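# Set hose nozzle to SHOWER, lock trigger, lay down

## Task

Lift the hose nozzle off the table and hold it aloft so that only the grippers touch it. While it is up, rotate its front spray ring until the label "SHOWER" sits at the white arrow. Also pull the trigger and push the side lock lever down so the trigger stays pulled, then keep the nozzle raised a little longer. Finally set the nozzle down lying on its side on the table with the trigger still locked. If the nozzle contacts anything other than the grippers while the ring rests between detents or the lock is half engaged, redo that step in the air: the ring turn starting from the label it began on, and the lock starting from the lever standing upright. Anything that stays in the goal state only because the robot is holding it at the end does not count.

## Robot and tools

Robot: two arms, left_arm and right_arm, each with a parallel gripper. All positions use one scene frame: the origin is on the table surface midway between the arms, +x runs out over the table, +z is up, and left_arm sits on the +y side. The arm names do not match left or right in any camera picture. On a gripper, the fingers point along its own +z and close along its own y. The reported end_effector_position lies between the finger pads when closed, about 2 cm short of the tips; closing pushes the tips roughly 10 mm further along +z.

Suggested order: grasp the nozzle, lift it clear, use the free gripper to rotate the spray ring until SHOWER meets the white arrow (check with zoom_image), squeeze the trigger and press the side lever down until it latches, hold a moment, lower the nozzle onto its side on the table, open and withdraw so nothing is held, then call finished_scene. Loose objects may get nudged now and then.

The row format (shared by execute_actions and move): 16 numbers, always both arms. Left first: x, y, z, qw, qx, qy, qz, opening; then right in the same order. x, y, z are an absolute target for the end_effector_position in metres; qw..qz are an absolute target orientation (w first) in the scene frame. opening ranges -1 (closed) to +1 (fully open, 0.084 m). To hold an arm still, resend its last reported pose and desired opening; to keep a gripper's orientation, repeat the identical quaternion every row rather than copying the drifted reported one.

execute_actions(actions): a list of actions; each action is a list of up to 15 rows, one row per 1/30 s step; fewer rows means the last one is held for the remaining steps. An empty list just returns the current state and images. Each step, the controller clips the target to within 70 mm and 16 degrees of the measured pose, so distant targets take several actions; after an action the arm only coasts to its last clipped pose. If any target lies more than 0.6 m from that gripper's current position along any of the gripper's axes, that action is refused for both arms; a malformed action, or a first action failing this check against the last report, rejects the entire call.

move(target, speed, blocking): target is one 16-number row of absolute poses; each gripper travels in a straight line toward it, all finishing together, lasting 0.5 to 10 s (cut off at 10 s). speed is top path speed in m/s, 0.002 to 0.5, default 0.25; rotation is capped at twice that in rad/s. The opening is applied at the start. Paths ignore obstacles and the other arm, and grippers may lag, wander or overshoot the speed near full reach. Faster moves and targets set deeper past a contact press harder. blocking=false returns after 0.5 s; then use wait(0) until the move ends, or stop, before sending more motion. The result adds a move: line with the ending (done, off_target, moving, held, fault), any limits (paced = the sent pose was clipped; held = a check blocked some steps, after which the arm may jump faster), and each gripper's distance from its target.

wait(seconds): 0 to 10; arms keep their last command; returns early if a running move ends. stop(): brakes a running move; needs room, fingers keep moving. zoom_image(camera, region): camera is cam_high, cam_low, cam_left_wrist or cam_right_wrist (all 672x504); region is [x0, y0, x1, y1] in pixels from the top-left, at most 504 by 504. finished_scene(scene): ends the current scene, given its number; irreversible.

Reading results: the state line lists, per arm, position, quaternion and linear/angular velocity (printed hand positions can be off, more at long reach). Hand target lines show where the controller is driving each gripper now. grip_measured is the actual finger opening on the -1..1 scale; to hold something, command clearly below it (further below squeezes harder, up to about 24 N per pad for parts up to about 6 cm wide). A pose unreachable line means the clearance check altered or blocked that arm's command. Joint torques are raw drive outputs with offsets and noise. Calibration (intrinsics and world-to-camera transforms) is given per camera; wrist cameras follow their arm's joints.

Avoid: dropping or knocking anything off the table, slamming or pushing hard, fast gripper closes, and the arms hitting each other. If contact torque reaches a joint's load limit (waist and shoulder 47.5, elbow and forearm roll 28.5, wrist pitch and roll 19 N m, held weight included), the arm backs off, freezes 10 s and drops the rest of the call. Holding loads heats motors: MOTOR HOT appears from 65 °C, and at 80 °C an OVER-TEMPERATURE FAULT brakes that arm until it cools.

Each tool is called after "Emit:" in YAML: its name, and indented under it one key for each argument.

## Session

Emit:
execute_actions:
  actions: []

Scene clock: 0.00 s.
left_arm: end_effector_position=(+0.1526, +0.6427, +0.3748) grip_measured=+1.00 end_effector_quat_wxyz=(-0.017, +0.284, +0.959, +0.007) end_effector_velocity=(+0.000, -0.000, -0.000) end_effector_angular_velocity=(-0.000, +0.001, -0.001) | right_arm: end_effector_position=(+0.2393, -0.1493, +0.3224) grip_measured=+1.00 end_effector_quat_wxyz=(+0.059, +0.801, -0.595, +0.023) end_effector_velocity=(+0.000, +0.000, +0.001) end_effector_angular_velocity=(+0.002, -0.001, -0.000)
Joint positions: left_arm=[ 0.734 -0.54  -1.061  0.037  1.605 -1.748  0.084] | right_arm=[ 0.96  -0.643 -0.857 -0.066  1.608  2.033  0.084]
Joint velocities: left_arm=[-0.001 -0.     0.     0.     0.001  0.    -0.   ] | right_arm=[-0.     0.    -0.002  0.     0.     0.    -0.   ]
Joint torques (N m, as the arm reports them, + toward a larger angle): no reading
Motor temperatures (°C, as the motors report them): left_arm=[34 33 35 38 39 37] | right_arm=[34 34 36 31 36 36]
Hand target (left_arm): +0.153, +0.643, +0.375; -0.017, +0.284, +0.959, +0.007
Hand target (right_arm): +0.239, -0.149, +0.322; +0.059, +0.801, -0.595, +0.023
camera_calibration (this result's frames):
cam_left_wrist: T_world_to_cam=[[0.561414, 0.82731, 0.0193037, -0.596142], [0.827343, -0.560629, -0.0346171, 0.315947], [-0.0178169, 0.0354053, -0.999214, 0.486488], [0, 0, 0, 1]] pos_world=[0.0819535, 0.653099, 0.508551]
cam_right_wrist: T_world_to_cam=[[-0.953829, -0.295899, 0.0515256, 0.204914], [-0.30005, 0.946433, -0.119309, 0.323596], [-0.0134621, -0.129261, -0.991519, 0.432634], [0, 0, 0, 1]] pos_world=[0.298371, -0.189705, 0.457015]

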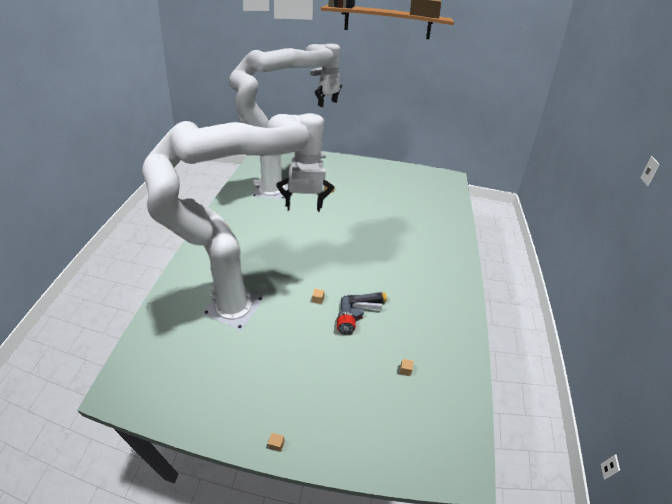

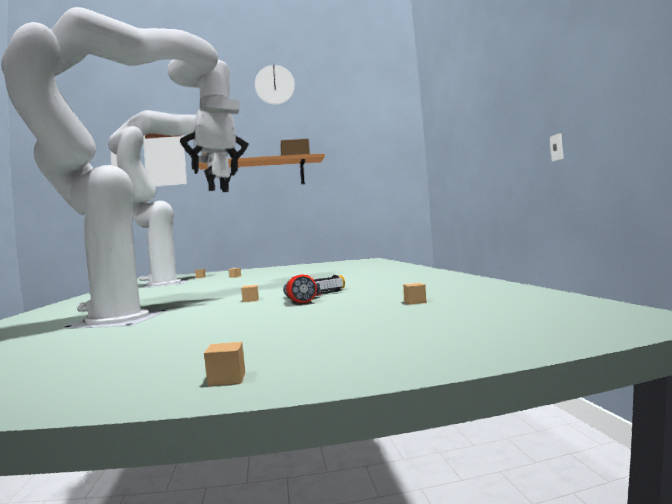

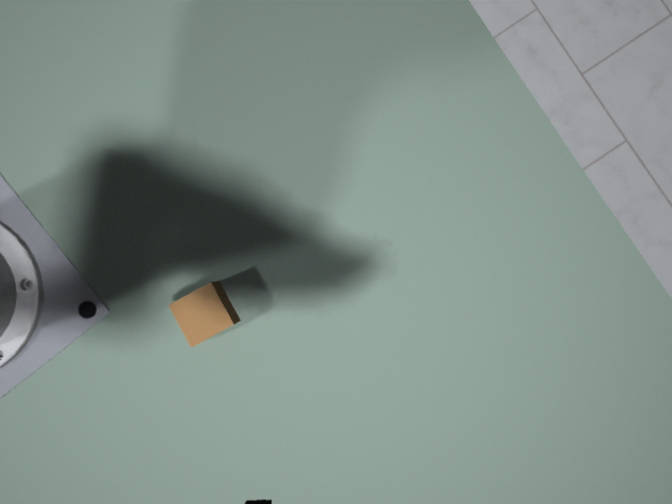

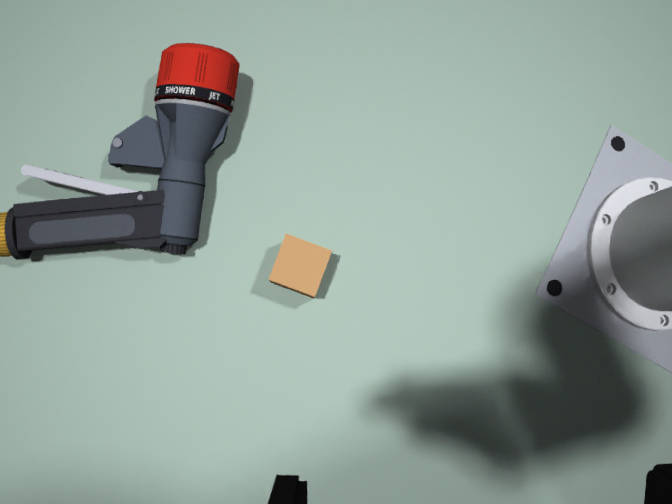

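Emit:
move:
  target: [0.46,-0.23,0.16,0,0.98,0.2,0,1,0.46,-0.23,0.16,0,0.98,0.2,0,1]
  speed: 0.002
  blocking: false

Emit:
stop:

Emit:
move:
  target: [0.1526,0.6427,0.3748,-0.017,0.284,0.959,0.007,1,0.46,-0.225,0.17,0,0.98,0.2,0,1]
  speed: 0.3

action 0: the call puts the target (left_arm/x, left_arm/y, left_arm/z) 0.741 m from left_arm's end_effector_position in the last result along the gripper's own x axis as it stood there; a target may be at most 0.6 m away along each of those axes, so nothing of the call was run and nothing moved. Command a nearer target, and go on from there in a later call.

Scene clock: 1.57 s.
left_arm: end_effector_position=(+0.1526, +0.6427, +0.3748) grip_measured=+1.00 end_effector_quat_wxyz=(-0.017, +0.284, +0.959, +0.007) end_effector_velocity=(-0.000, +0.000, +0.000) end_effector_angular_velocity=(+0.000, -0.000, +0.002) | right_arm: end_effector_position=(+0.2393, -0.1493, +0.3224) grip_measured=+1.00 end_effector_quat_wxyz=(+0.059, +0.801, -0.595, +0.023) end_effector_velocity=(-0.000, -0.000, -0.000) end_effector_angular_velocity=(-0.000, -0.000, +0.000)
Joint positions: left_arm=[ 0.734 -0.54  -1.061  0.037  1.605 -1.748  0.084] | right_arm=[ 0.96  -0.643 -0.857 -0.066  1.608  2.033  0.084]
Joint velocities: left_arm=[ 0.002  0.    -0.     0.    -0.    -0.    -0.   ] | right_arm=[ 0.    -0.001  0.001 -0.    -0.    -0.    -0.   ]
Joint torques (N m, as the arm reports them, + toward a larger angle): left_arm=[  1.79  -9.55 -11.96  -0.39  -1.2   -0.46] | right_arm=[ -2.35  -8.57 -24.08  -0.97  -1.9   -0.05]
Motor temperatures (°C, as the motors report them): left_arm=[34 33 36 38 39 37] | right_arm=[34 34 36 31 36 36]
Hand target (left_arm): +0.153, +0.643, +0.375; -0.017, +0.284, +0.959, +0.007
Hand target (right_arm): +0.239, -0.149, +0.322; +0.059, +0.801, -0.595, +0.023
stop: no move was running
camera_calibration (this result's frames):
cam_left_wrist: T_world_to_cam=[[0.561412, 0.827311, 0.0193047, -0.596144], [0.827345, -0.560627, -0.0346176, 0.315946], [-0.0178168, 0.0354064, -0.999214, 0.486488], [0, 0, 0, 1]] pos_world=[0.0819533, 0.6531, 0.508551]
cam_right_wrist: T_world_to_cam=[[-0.953828, -0.295899, 0.0515273, 0.204913], [-0.30005, 0.946433, -0.119311, 0.323596], [-0.0134629, -0.129263, -0.991519, 0.432633], [0, 0, 0, 1]] pos_world=[0.298371, -0.189705, 0.457014]

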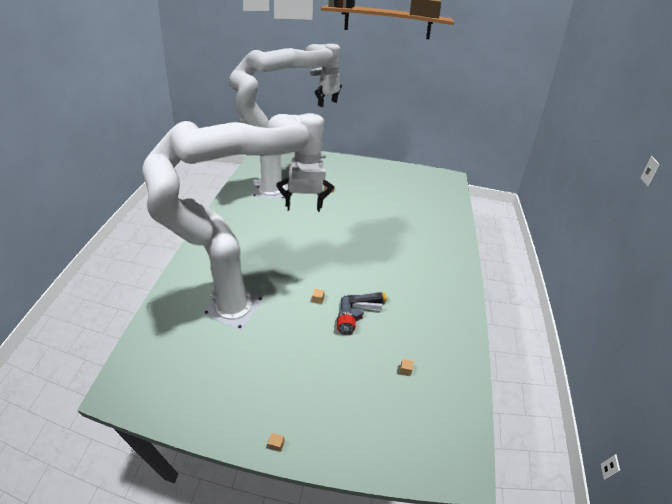

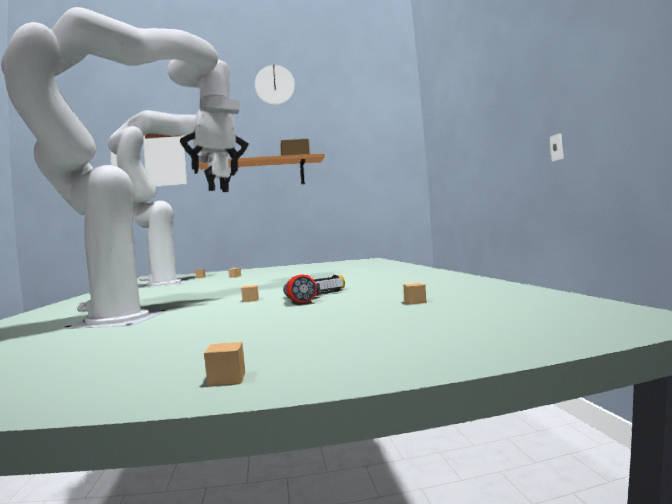

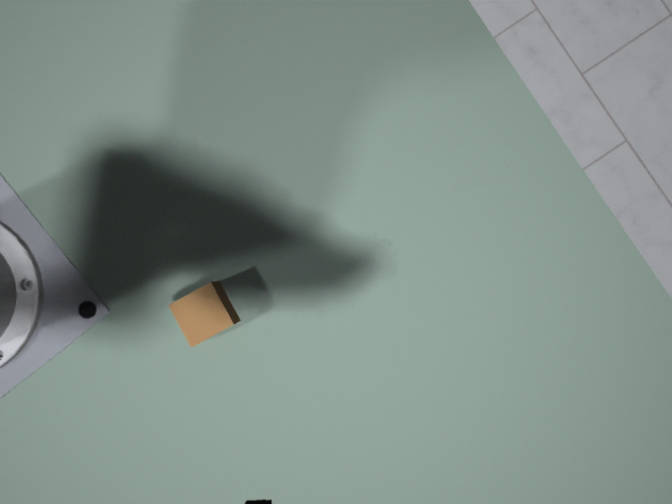

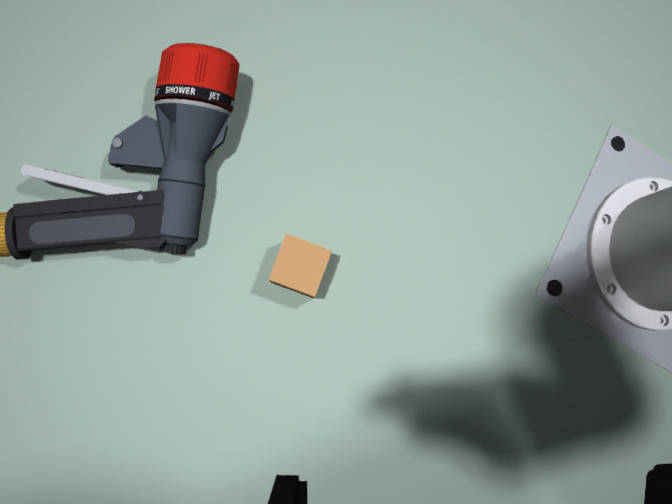

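Scene clock: 4.97 s.
left_arm: end_effector_position=(+0.1526, +0.6427, +0.3748) grip_measured=+1.00 end_effector_quat_wxyz=(-0.017, +0.284, +0.959, +0.007) end_effector_velocity=(-0.000, +0.000, +0.000) end_effector_angular_velocity=(+0.000, -0.000, +0.001) | right_arm: end_effector_position=(+0.4602, -0.2240, +0.1707) grip_measured=+1.00 end_effector_quat_wxyz=(+0.001, +0.980, +0.200, +0.001) end_effector_velocity=(+0.001, -0.000, -0.001) end_effector_angular_velocity=(+0.004, +0.005, +0.010)
Joint positions: left_arm=[ 0.734 -0.541 -1.061  0.037  1.604 -1.749  0.084] | right_arm=[ 0.429 -0.059 -0.904 -0.002  0.962 -0.178  0.084]
Joint velocities: left_arm=[ 0.001 -0.     0.    -0.    -0.001  0.    -0.   ] | right_arm=[-0.003  0.007 -0.005  0.006  0.002 -0.016 -0.   ]
Joint torques (N m, as the arm reports them, + toward a larger angle): left_arm=[  1.78  -9.49 -11.8   -0.28  -1.13  -0.42] | right_arm=[ -2.13 -24.55 -24.02  -0.69  -2.06  -0.17]
Motor temperatures (°C, as the motors report them): left_arm=[34 33 37 38 39 37] | right_arm=[34 35 37 31 36 36]
Hand target (left_arm): +0.153, +0.643, +0.375; -0.017, +0.284, +0.959, +0.007
Hand target (right_arm): +0.460, -0.224, +0.170; +0.001, +0.980, +0.200, +0.000
Off the commanded pose (left_arm): 0.000 m, 0 deg.
Off the commanded pose (right_arm): 0.001 m, 0 deg.
move: done
camera_calibration (this result's frames):
cam_left_wrist: T_world_to_cam=[[0.560633, 0.827815, 0.0203135, -0.596707], [0.827889, -0.55984, -0.0343456, 0.315281], [-0.0170595, 0.0360726, -0.999204, 0.485976], [0, 0, 0, 1]] pos_world=[0.0818065, 0.65294, 0.508538]
cam_right_wrist: T_world_to_cam=[[0.400329, -0.916252, -0.0147941, -0.349587], [-0.916342, -0.400133, -0.0145265, 0.406611], [0.00739039, 0.0193718, -0.999785, 0.300629], [0, 0, 0, 1]] pos_world=[0.510322, -0.163434, 0.3013]

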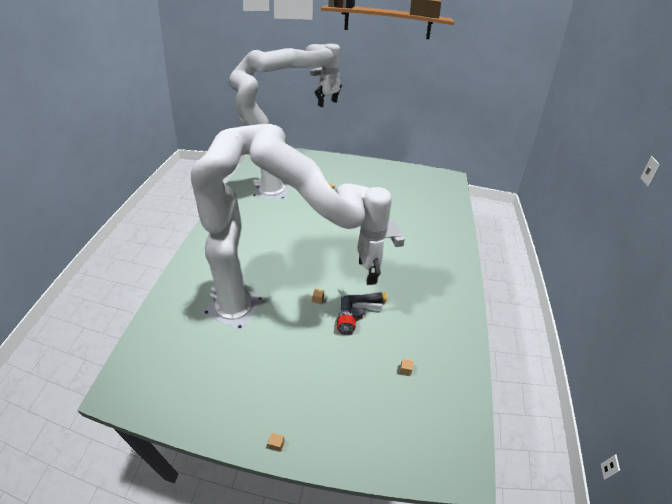

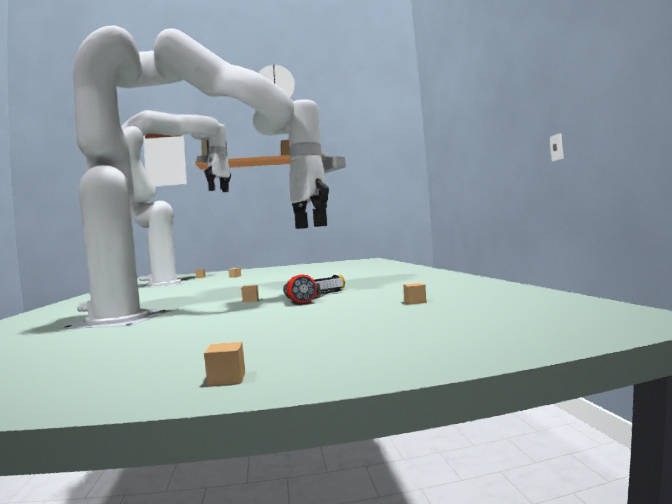

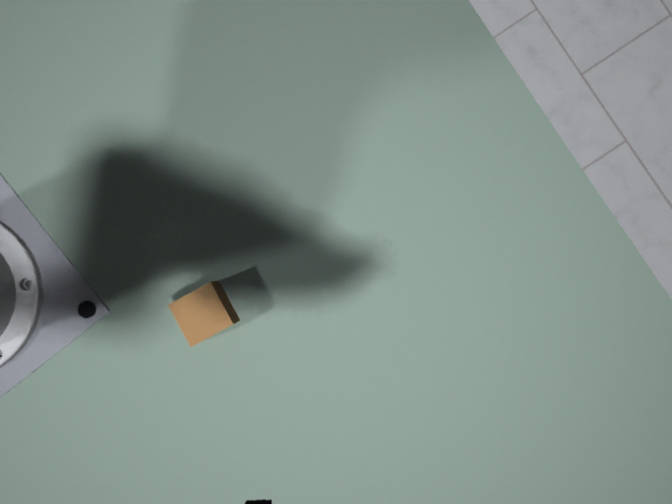

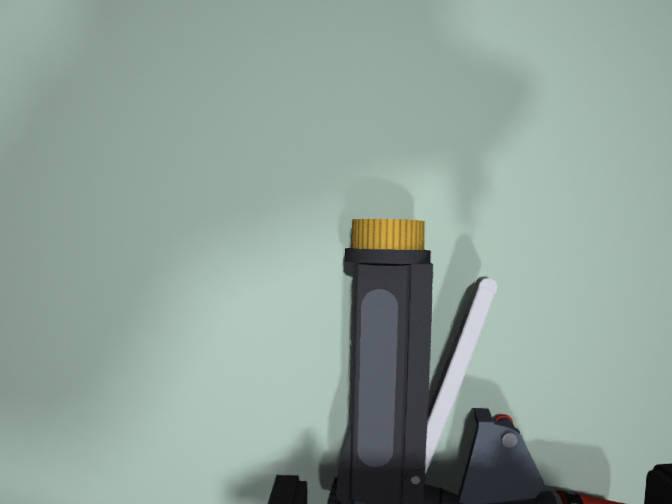

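Emit:
move:
  target: [0.25,0.5,0.33,-0.2,0.0,0.9,-0.2,1,0.4935,-0.208,0.075,0,0.983,0.182,0,1]
  speed: 0.2

Emit:
move:
  target: [0.25,0.5,0.33,-0.2,0.0,0.9,-0.2,1,0.4935,-0.208,0.027,0,0.983,0.182,0,1]
  speed: 0.05

Emit:
execute_actions:
  actions:
    - [[0.25,0.5,0.33,-0.2,0.0,0.9,-0.2,1,0.4935,-0.208,0.027,0,0.983,0.182,0,0.5]]
    - [[0.25,0.5,0.33,-0.2,0.0,0.9,-0.2,1,0.4935,-0.208,0.027,0,0.983,0.182,0,0.1]]
    - [[0.25,0.5,0.33,-0.2,0.0,0.9,-0.2,1,0.4935,-0.208,0.027,0,0.983,0.182,0,-0.3]]
    - [[0.25,0.5,0.33,-0.2,0.0,0.9,-0.2,1,0.4935,-0.208,0.027,0,0.983,0.182,0,-1]]

Emit:
move:
  target: [0.25,0.5,0.33,-0.2,0.0,0.9,-0.2,1,0.48,-0.2,0.1,0,0.983,0.182,0,-1]
  speed: 0.08

Emit:
move:
  target: [0.41,0.25,0.28,-0.5,-0.5,0.5,-0.5,1,0.36,-0.13,0.25,0,0.087,0.996,0,-1]
  speed: 0.3

Emit:
move:
  target: [0.36,0.18,0.27,-0.5,-0.5,0.5,-0.5,1,0.32,0,0.25,0.147,-0.025,0.707,0.692,-1]
  speed: 0.25

Scene clock: 9.33 s.
left_arm: end_effector_position=(+0.2498, +0.5000, +0.3299) grip_measured=+1.00 end_effector_quat_wxyz=(-0.210, +0.000, +0.954, -0.213) end_effector_velocity=(+0.002, -0.002, -0.001) end_effector_angular_velocity=(-0.005, +0.008, +0.008) | right_arm: end_effector_position=(+0.4936, -0.2079, +0.0754) grip_measured=+1.00 end_effector_quat_wxyz=(-0.000, +0.983, +0.182, +0.000) end_effector_velocity=(+0.001, +0.000, -0.001) end_effector_angular_velocity=(+0.000, -0.000, -0.001)
Joint positions: left_arm=[ 0.379 -0.057 -1.356 -0.204  1.988 -2.708  0.084] | right_arm=[ 0.446  0.22  -0.94   0.     0.721 -0.127  0.084]
Joint velocities: left_arm=[-0.003  0.007 -0.003 -0.007  0.002 -0.012 -0.   ] | right_arm=[ 0.     0.004 -0.002  0.    -0.003  0.001  0.   ]
Joint torques (N m, as the arm reports them, + toward a larger angle): left_arm=[  1.97 -18.85 -11.3   -0.67   0.3   -0.42] | right_arm=[ -2.54 -29.5  -21.68  -0.46  -2.28  -0.17]
Motor temperatures (°C, as the motors report them): left_arm=[34 33 37 38 39 37] | right_arm=[34 35 38 31 36 36]
Hand target (left_arm): +0.250, +0.500, +0.330; -0.211, -0.000, +0.954, -0.213
Hand target (right_arm): +0.494, -0.208, +0.075; -0.000, +0.983, +0.182, +0.000
Off the commanded pose (left_arm): 0.000 m, 0 deg.
Off the commanded pose (right_arm): 0.000 m, 0 deg.
move: done
camera_calibration (this result's frames):
cam_left_wrist: T_world_to_cam=[[-0.0650362, 0.914381, -0.399596, -0.280669], [0.913862, -0.106255, -0.391875, 0.0230502], [-0.400783, -0.390662, -0.828708, 0.700896], [0, 0, 0, 1]] pos_world=[0.241589, 0.532901, 0.477716]
cam_right_wrist: T_world_to_cam=[[0.367413, -0.929912, -0.0164887, -0.335997], [-0.930031, -0.367209, -0.0141244, 0.455876], [0.00707961, 0.0205245, -0.999764, 0.205216], [0, 0, 0, 1]] pos_world=[0.545976, -0.149258, 0.206067]

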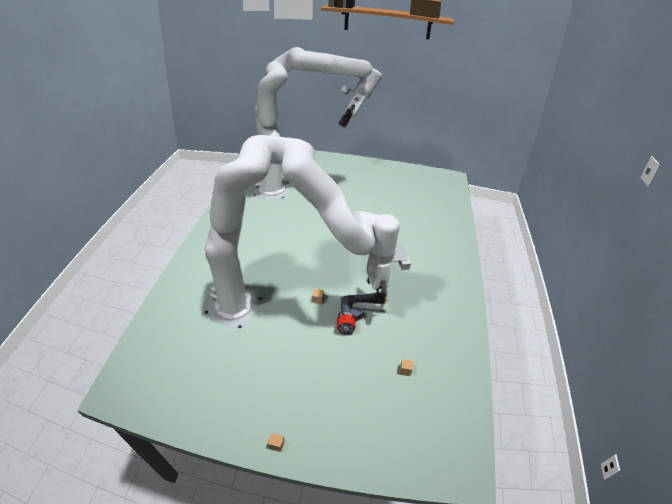

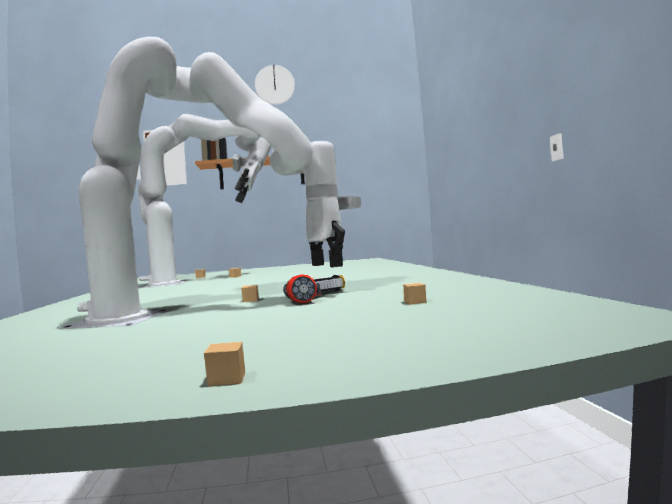

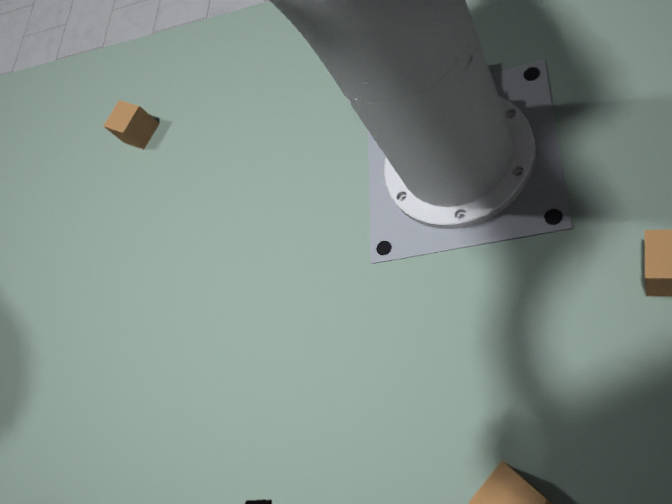

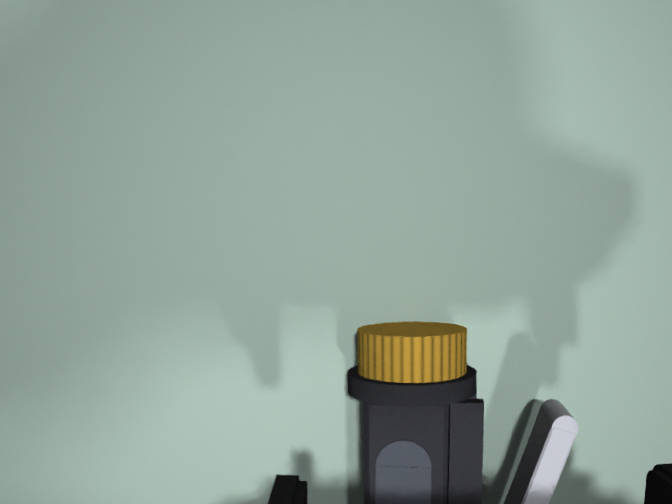

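Scene clock: 10.70 s.
left_arm: end_effector_position=(+0.2500, +0.5000, +0.3300) grip_measured=+1.00 end_effector_quat_wxyz=(-0.212, +0.000, +0.954, -0.212) end_effector_velocity=(-0.000, +0.000, +0.000) end_effector_angular_velocity=(-0.000, +0.001, +0.000) | right_arm: end_effector_position=(+0.4937, -0.2079, +0.0274) grip_measured=+1.00 end_effector_quat_wxyz=(-0.000, +0.983, +0.182, +0.000) end_effector_velocity=(-0.000, -0.000, -0.002) end_effector_angular_velocity=(+0.000, -0.000, -0.000)
Joint positions: left_arm=[ 0.377 -0.055 -1.359 -0.202  1.99  -2.71   0.084] | right_arm=[ 0.446  0.328 -0.923  0.     0.595 -0.127  0.084]
Joint velocities: left_arm=[ 0.     0.     0.     0.     0.001 -0.     0.   ] | right_arm=[-0.     0.005  0.002  0.    -0.006  0.     0.   ]
Joint torques (N m, as the arm reports them, + toward a larger angle): left_arm=[  1.44 -18.79 -11.29  -0.85   0.22  -0.42] | right_arm=[ -3.58 -30.46 -19.88  -0.41  -2.21  -0.33]
Motor temperatures (°C, as the motors report them): left_arm=[34 34 38 38 39 37] | right_arm=[34 35 39 31 36 36]
Hand target (left_arm): +0.250, +0.500, +0.330; -0.212, +0.000, +0.954, -0.212
Hand target (right_arm): +0.494, -0.208, +0.027; -0.000, +0.983, +0.182, -0.000
Off the commanded pose (left_arm): 0.000 m, 0 deg.
Off the commanded pose (right_arm): 0.000 m, 0 deg.
move: done
camera_calibration (this result's frames):
cam_left_wrist: T_world_to_cam=[[-0.0657925, 0.915095, -0.397834, -0.281318], [0.91257, -0.10608, -0.394923, 0.0241583], [-0.403594, -0.389034, -0.828109, 0.700745], [0, 0, 0, 1]] pos_world=[0.242262, 0.532609, 0.477916]
cam_right_wrist: T_world_to_cam=[[0.367364, -0.929932, -0.0164389, -0.336878], [-0.93005, -0.36716, -0.0141575, 0.455231], [0.00712978, 0.0204899, -0.999765, 0.157231], [0, 0, 0, 1]] pos_world=[0.546023, -0.149353, 0.158101]

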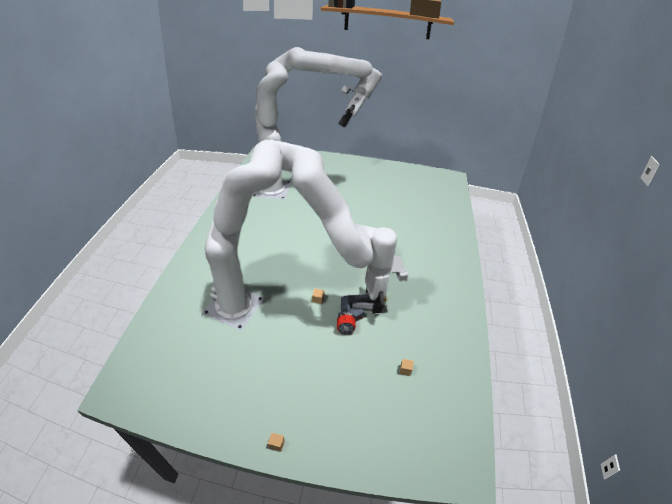

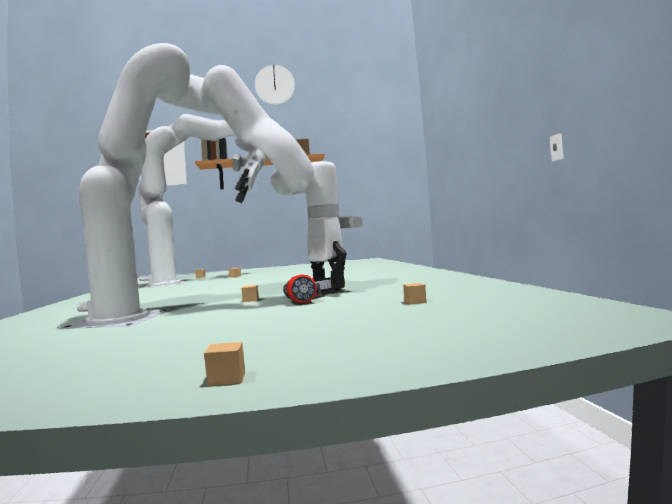

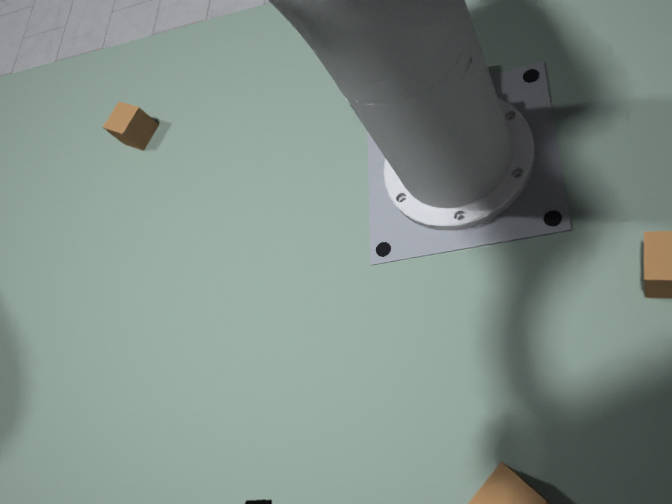

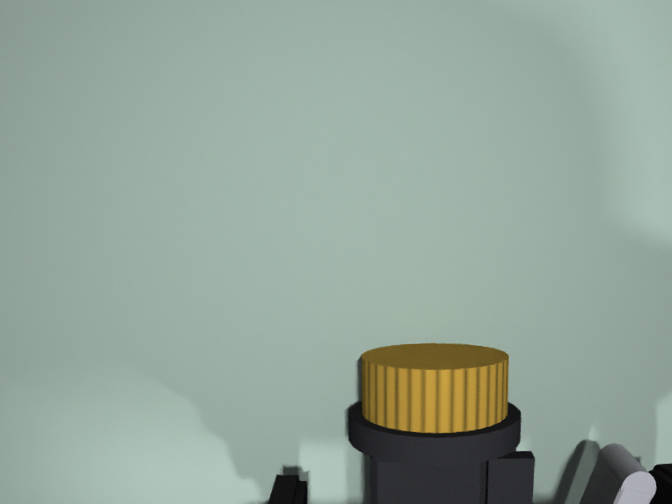

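Scene clock: 12.70 s.
left_arm: end_effector_position=(+0.2500, +0.5000, +0.3300) grip_measured=+1.00 end_effector_quat_wxyz=(-0.212, -0.000, +0.954, -0.212) end_effector_velocity=(+0.000, -0.000, +0.000) end_effector_angular_velocity=(+0.000, -0.001, -0.001) | right_arm: end_effector_position=(+0.4938, -0.2079, +0.0273) grip_measured=-0.12 end_effector_quat_wxyz=(-0.000, +0.983, +0.182, +0.000) end_effector_velocity=(-0.000, -0.000, -0.000) end_effector_angular_velocity=(+0.000, +0.001, -0.000)
Joint positions: left_arm=[ 0.377 -0.055 -1.359 -0.202  1.99  -2.71   0.084] | right_arm=[ 0.446  0.328 -0.923  0.     0.594 -0.127  0.039]
Joint velocities: left_arm=[-0.001 -0.    -0.     0.    -0.    -0.     0.   ] | right_arm=[-0.     0.001 -0.     0.    -0.     0.     0.   ]
Joint torques (N m, as the arm reports them, + toward a larger angle): left_arm=[  1.64 -18.65 -11.37  -0.65   0.19  -0.37] | right_arm=[ -4.59 -20.85 -12.59  -1.19  -0.8   -0.07]
Motor temperatures (°C, as the motors report them): left_arm=[34 34 38 38 39 37] | right_arm=[34 35 39 31 36 36]
Hand target (left_arm): +0.250, +0.500, +0.330; -0.212, +0.000, +0.954, -0.212
Hand target (right_arm): +0.494, -0.208, +0.027; -0.000, +0.983, +0.182, -0.000
Off the commanded pose (left_arm): 0.000 m, 0 deg.
Off the commanded pose (right_arm): 0.000 m, 0 deg.
camera_calibration (this result's frames):
cam_left_wrist: T_world_to_cam=[[-0.0657994, 0.915105, -0.397811, -0.281329], [0.912563, -0.106071, -0.394941, 0.0241603], [-0.403609, -0.389014, -0.828111, 0.70074], [0, 0, 0, 1]] pos_world=[0.242266, 0.532606, 0.477917]
cam_right_wrist: T_world_to_cam=[[0.36745, -0.929899, -0.0163747, -0.33688], [-0.930012, -0.367237, -0.0146506, 0.455322], [0.00761022, 0.0206121, -0.999759, 0.156888], [0, 0, 0, 1]] pos_world=[0.546047, -0.149287, 0.158004]

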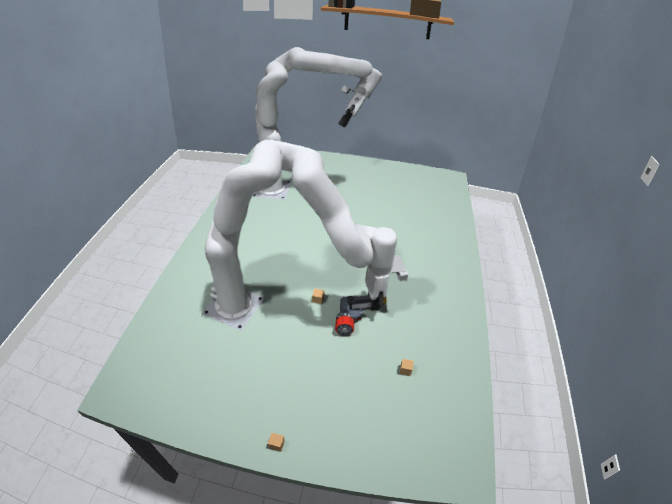

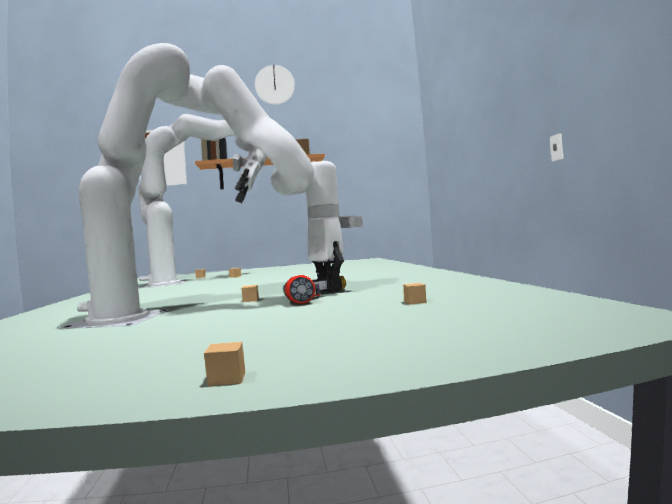

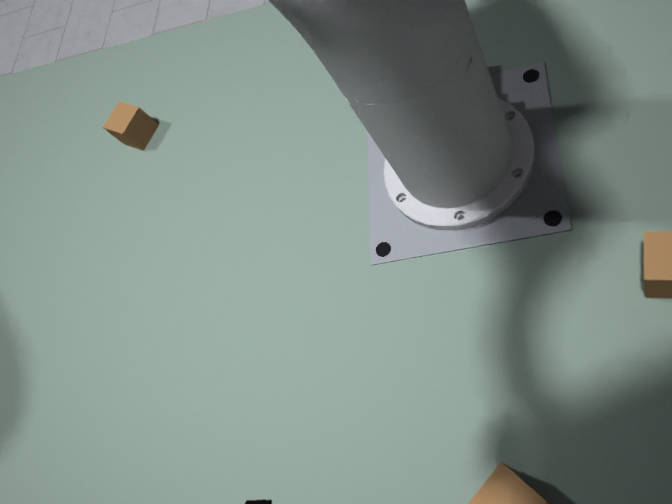

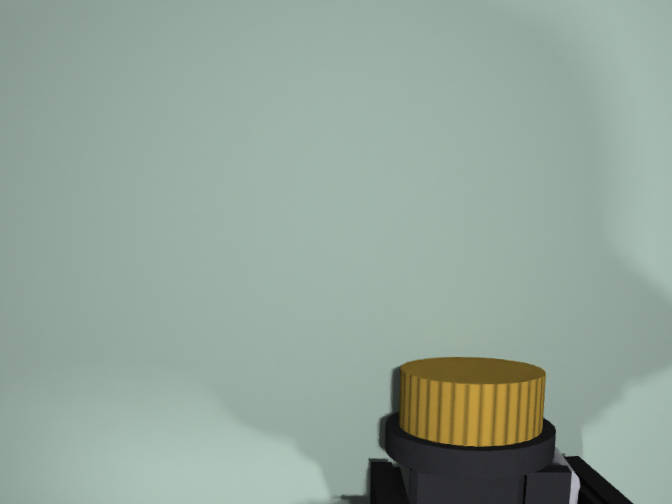

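Scene clock: 14.07 s.
left_arm: end_effector_position=(+0.2500, +0.5000, +0.3300) grip_measured=+1.00 end_effector_quat_wxyz=(-0.212, +0.000, +0.954, -0.212) end_effector_velocity=(+0.000, -0.000, -0.000) end_effector_angular_velocity=(-0.000, +0.000, -0.001) | right_arm: end_effector_position=(+0.4798, -0.2002, +0.0994) grip_measured=-0.17 end_effector_quat_wxyz=(+0.000, +0.983, +0.182, -0.000) end_effector_velocity=(-0.000, +0.000, +0.003) end_effector_angular_velocity=(-0.000, -0.001, +0.000)
Joint positions: left_arm=[ 0.377 -0.055 -1.359 -0.202  1.99  -2.71   0.084] | right_arm=[ 0.469  0.138 -0.913  0.     0.775 -0.103  0.037]
Joint velocities: left_arm=[-0.001 -0.     0.     0.    -0.     0.    -0.   ] | right_arm=[ 0.001 -0.007 -0.001 -0.     0.007  0.001 -0.   ]
Joint torques (N m, as the arm reports them, + toward a larger angle): left_arm=[  1.66 -18.78 -11.42  -0.83   0.33  -0.44] | right_arm=[ -2.53 -29.83 -23.33  -0.89  -2.07  -0.22]
Motor temperatures (°C, as the motors report them): left_arm=[34 34 38 38 39 37] | right_arm=[34 35 39 31 36 36]
Hand target (left_arm): +0.250, +0.500, +0.330; -0.212, -0.000, +0.954, -0.212
Hand target (right_arm): +0.480, -0.200, +0.100; -0.000, +0.983, +0.182, +0.000
Off the commanded pose (left_arm): 0.000 m, 0 deg.
Off the commanded pose (right_arm): 0.001 m, 0 deg.
move: done
camera_calibration (this result's frames):
cam_left_wrist: T_world_to_cam=[[-0.065799, 0.915105, -0.397811, -0.281329], [0.912563, -0.106071, -0.394941, 0.0241604], [-0.403609, -0.389014, -0.828111, 0.70074], [0, 0, 0, 1]] pos_world=[0.242266, 0.532606, 0.477917]
cam_right_wrist: T_world_to_cam=[[0.367285, -0.929961, -0.0165603, -0.323297], [-0.930088, -0.3671, -0.0132266, 0.446094], [0.00622094, 0.0202604, -0.999775, 0.229521], [0, 0, 0, 1]] pos_world=[0.532221, -0.141543, 0.230016]

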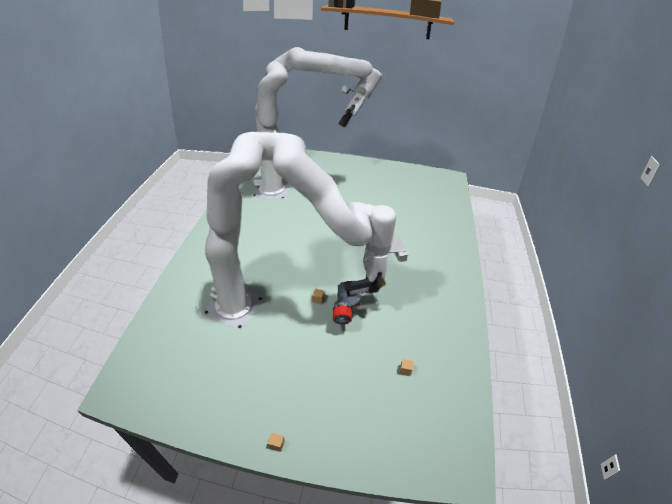

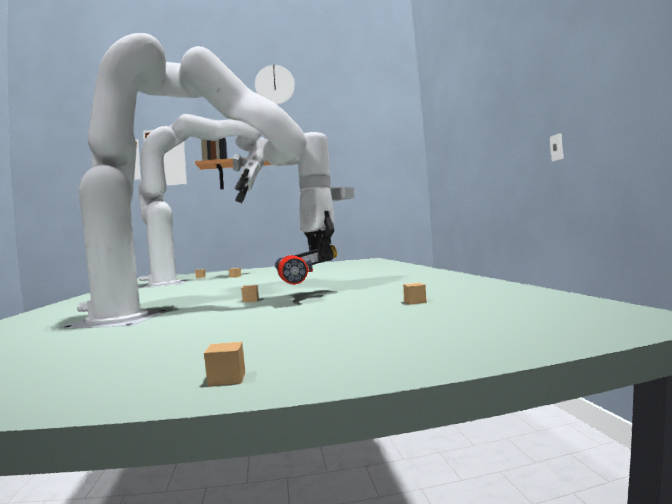

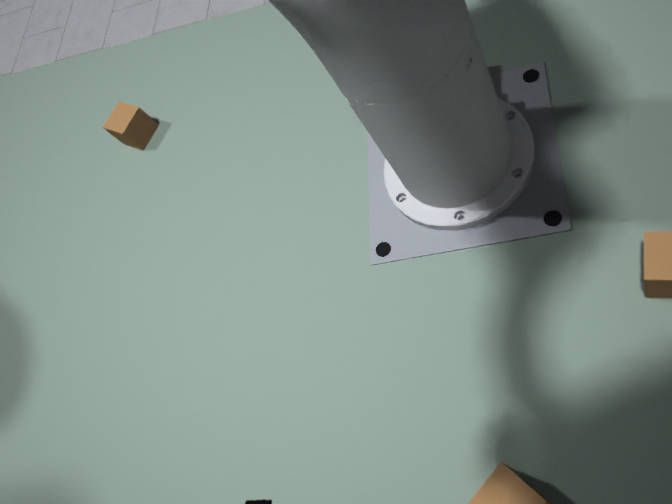

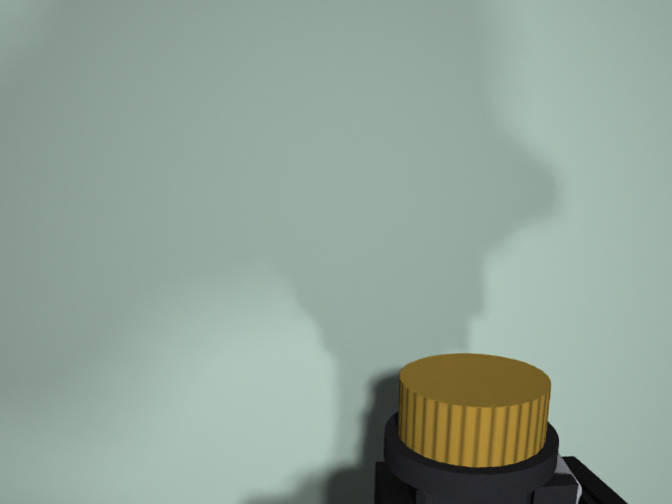

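Scene clock: 18.97 s.
left_arm: end_effector_position=(+0.4096, +0.2501, +0.2800) grip_measured=+1.00 end_effector_quat_wxyz=(+0.499, +0.502, -0.499, +0.500) end_effector_velocity=(+0.001, -0.001, -0.001) end_effector_angular_velocity=(-0.002, +0.005, +0.006) | right_arm: end_effector_position=(+0.3596, -0.1306, +0.2496) grip_measured=-0.17 end_effector_quat_wxyz=(-0.000, +0.088, +0.996, +0.000) end_effector_velocity=(-0.000, +0.000, +0.000) end_effector_angular_velocity=(+0.001, +0.002, +0.011)
Joint positions: left_arm=[ 0.143  0.274 -1.047 -1.41   1.723 -3.903  0.084] | right_arm=[ 0.732 -0.343 -0.857  0.     1.2   -2.44   0.037]
Joint velocities: left_arm=[-0.003 -0.001  0.004 -0.007 -0.005 -0.002 -0.   ] | right_arm=[ 0.     0.001 -0.002  0.002  0.002 -0.012  0.   ]
Joint torques (N m, as the arm reports them, + toward a larger angle): left_arm=[  1.84 -23.98 -10.37  -1.33   1.95  -0.34] | right_arm=[ -2.59 -18.83 -26.68  -0.74  -2.64  -0.24]
Motor temperatures (°C, as the motors report them): left_arm=[34 34 38 38 39 37] | right_arm=[34 35 40 31 36 36]
Hand target (left_arm): +0.410, +0.250, +0.280; +0.499, +0.502, -0.499, +0.500
Hand target (right_arm): +0.360, -0.131, +0.250; -0.000, +0.087, +0.996, +0.000
Off the commanded pose (left_arm): 0.000 m, 0 deg.
Off the commanded pose (right_arm): 0.001 m, 0 deg.
move: done
camera_calibration (this result's frames):
cam_left_wrist: T_world_to_cam=[[-0.999744, 0.0136789, -0.0180393, 0.439626], [0.0181, 0.00432642, -0.999827, 0.340369], [-0.0135984, -0.999897, -0.0045729, 0.388968], [0, 0, 0, 1]] pos_world=[0.438642, 0.381442, 0.350019]
cam_right_wrist: T_world_to_cam=[[0.164647, 0.986217, -0.0163723, 0.11106], [0.986215, -0.164879, -0.0139822, -0.300649], [-0.0164889, -0.0138445, -0.999768, 0.382726], [0, 0, 0, 1]] pos_world=[0.28453, -0.153801, 0.380252]

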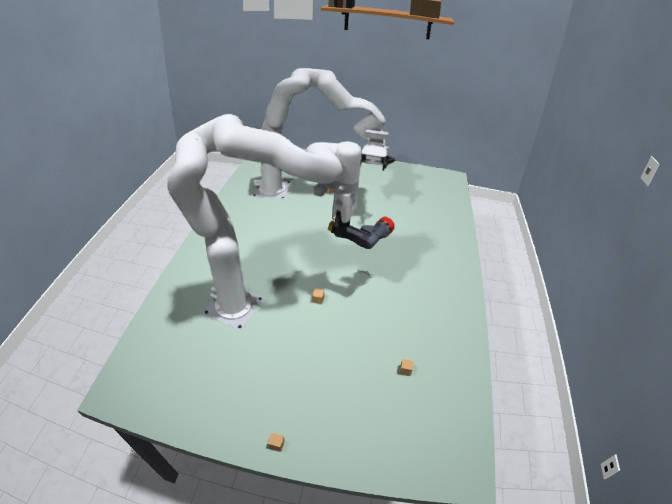

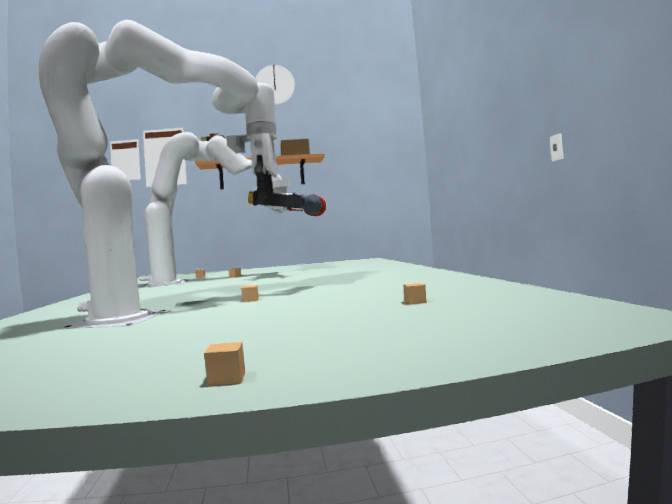

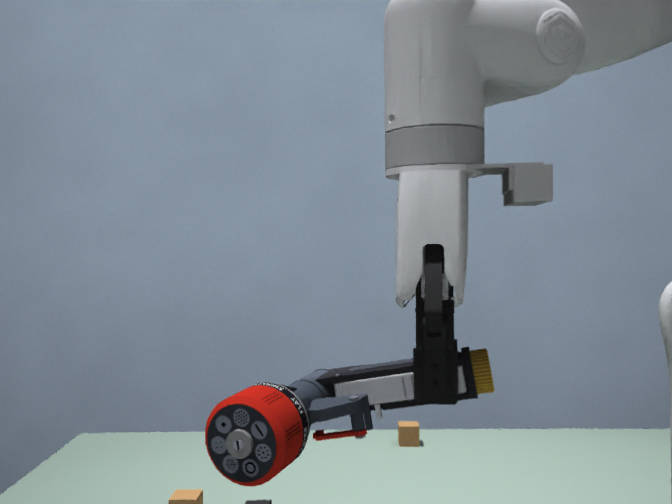

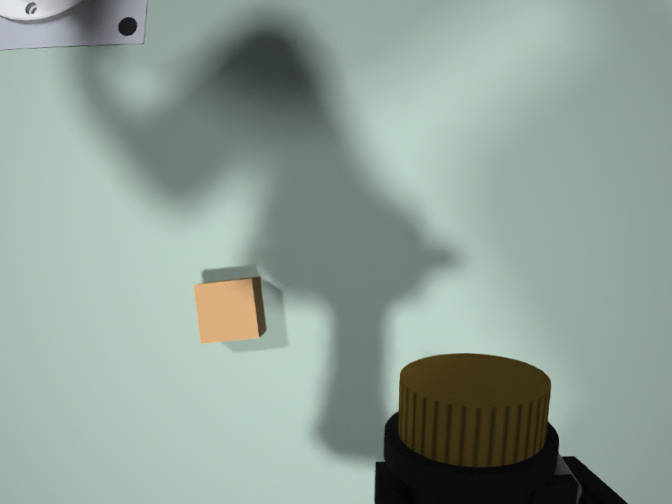

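Scene clock: 22.77 s.
left_arm: end_effector_position=(+0.3599, +0.1801, +0.2699) grip_measured=+1.00 end_effector_quat_wxyz=(+0.500, +0.500, -0.500, +0.500) end_effector_velocity=(-0.001, -0.001, -0.000) end_effector_angular_velocity=(+0.000, -0.000, -0.002) | right_arm: end_effector_position=(+0.3196, -0.0002, +0.2501) grip_measured=-0.17 end_effector_quat_wxyz=(+0.149, -0.025, +0.707, +0.691) end_effector_velocity=(-0.001, +0.001, -0.001) end_effector_angular_velocity=(+0.010, -0.002, +0.007)
Joint positions: left_arm=[-0.015  0.13  -0.824 -1.519  1.614 -3.834  0.084] | right_arm=[ 0.577 -0.32  -0.284  2.035  1.269 -4.427  0.037]
Joint velocities: left_arm=[-0.002 -0.     0.001 -0.001 -0.001  0.    -0.   ] | right_arm=[-0.004  0.017 -0.002 -0.     0.021 -0.013  0.   ]
Joint torques (N m, as the arm reports them, + toward a larger angle): left_arm=[  1.53 -20.75 -10.06  -1.24   2.03  -0.25] | right_arm=[ -2.71 -15.12 -21.97   0.94   2.21  -0.24]
Motor temperatures (°C, as the motors report them): left_arm=[34 34 39 38 39 37] | right_arm=[34 35 40 31 36 36]
Hand target (left_arm): +0.360, +0.180, +0.270; +0.500, +0.500, -0.500, +0.500
Hand target (right_arm): +0.319, -0.000, +0.250; +0.148, -0.025, +0.707, +0.691
Off the commanded pose (left_arm): 0.000 m, 0 deg.
Off the commanded pose (right_arm): 0.001 m, 0 deg.
move: done
camera_calibration (this result's frames):
cam_left_wrist: T_world_to_cam=[[-0.999672, 0.0173572, -0.0188067, 0.390233], [0.0188477, 0.00220369, -0.99982, 0.331587], [-0.0173127, -0.999847, -0.00253011, 0.319083], [0, 0, 0, 1]] pos_world=[0.38938, 0.31153, 0.339673]
cam_right_wrist: T_world_to_cam=[[-0.247123, 0.0624121, 0.966972, -0.125479], [0.954478, -0.156351, 0.254021, -0.296536], [0.167041, 0.985728, -0.0209332, 0.0811412], [0, 0, 0, 1]] pos_world=[0.238474, -0.118515, 0.19836]

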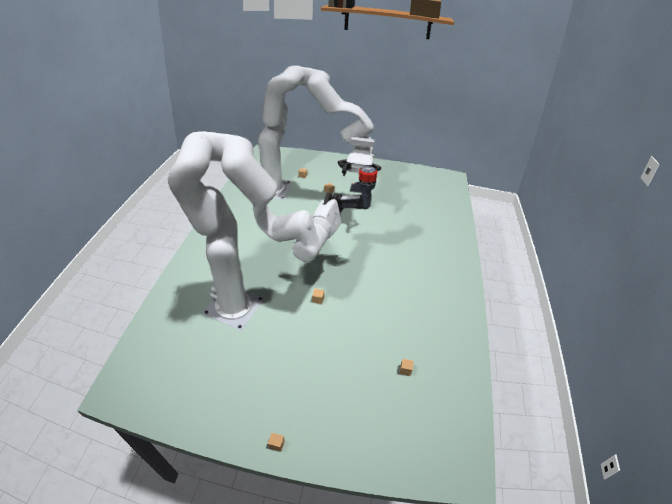

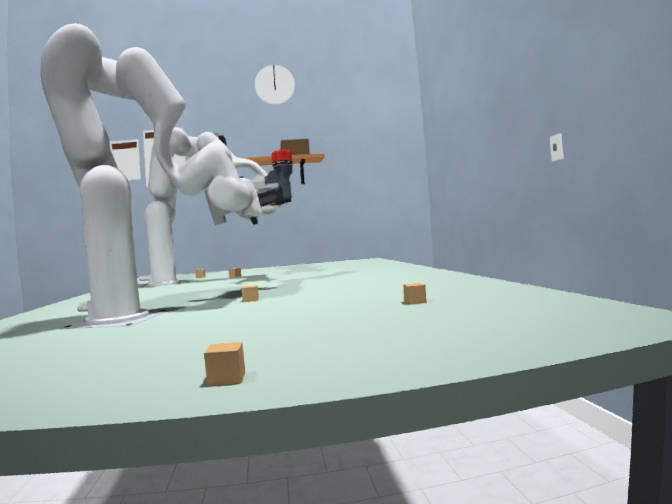

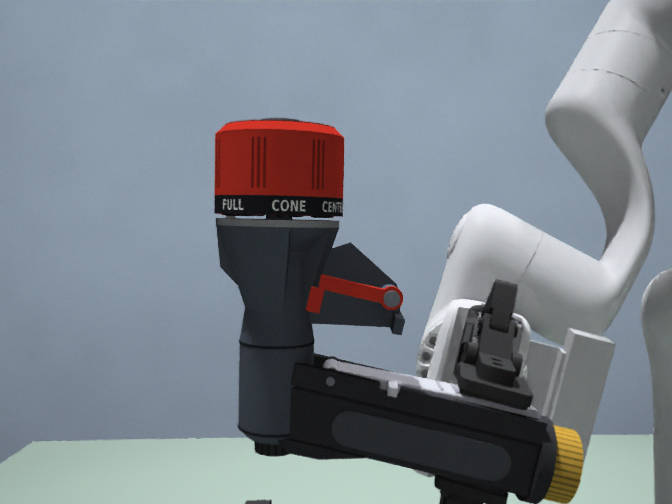

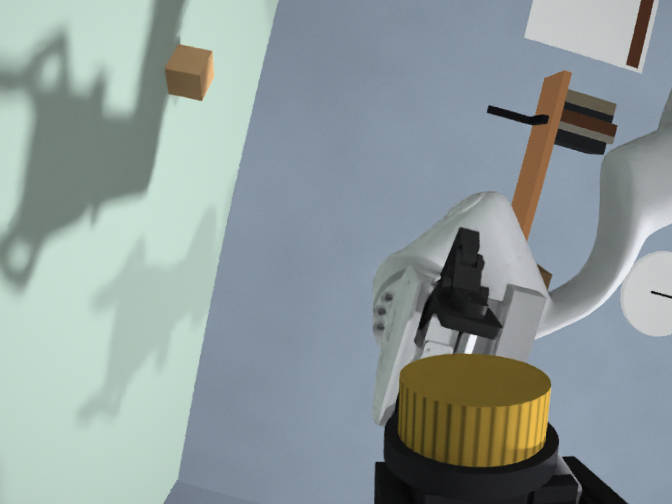

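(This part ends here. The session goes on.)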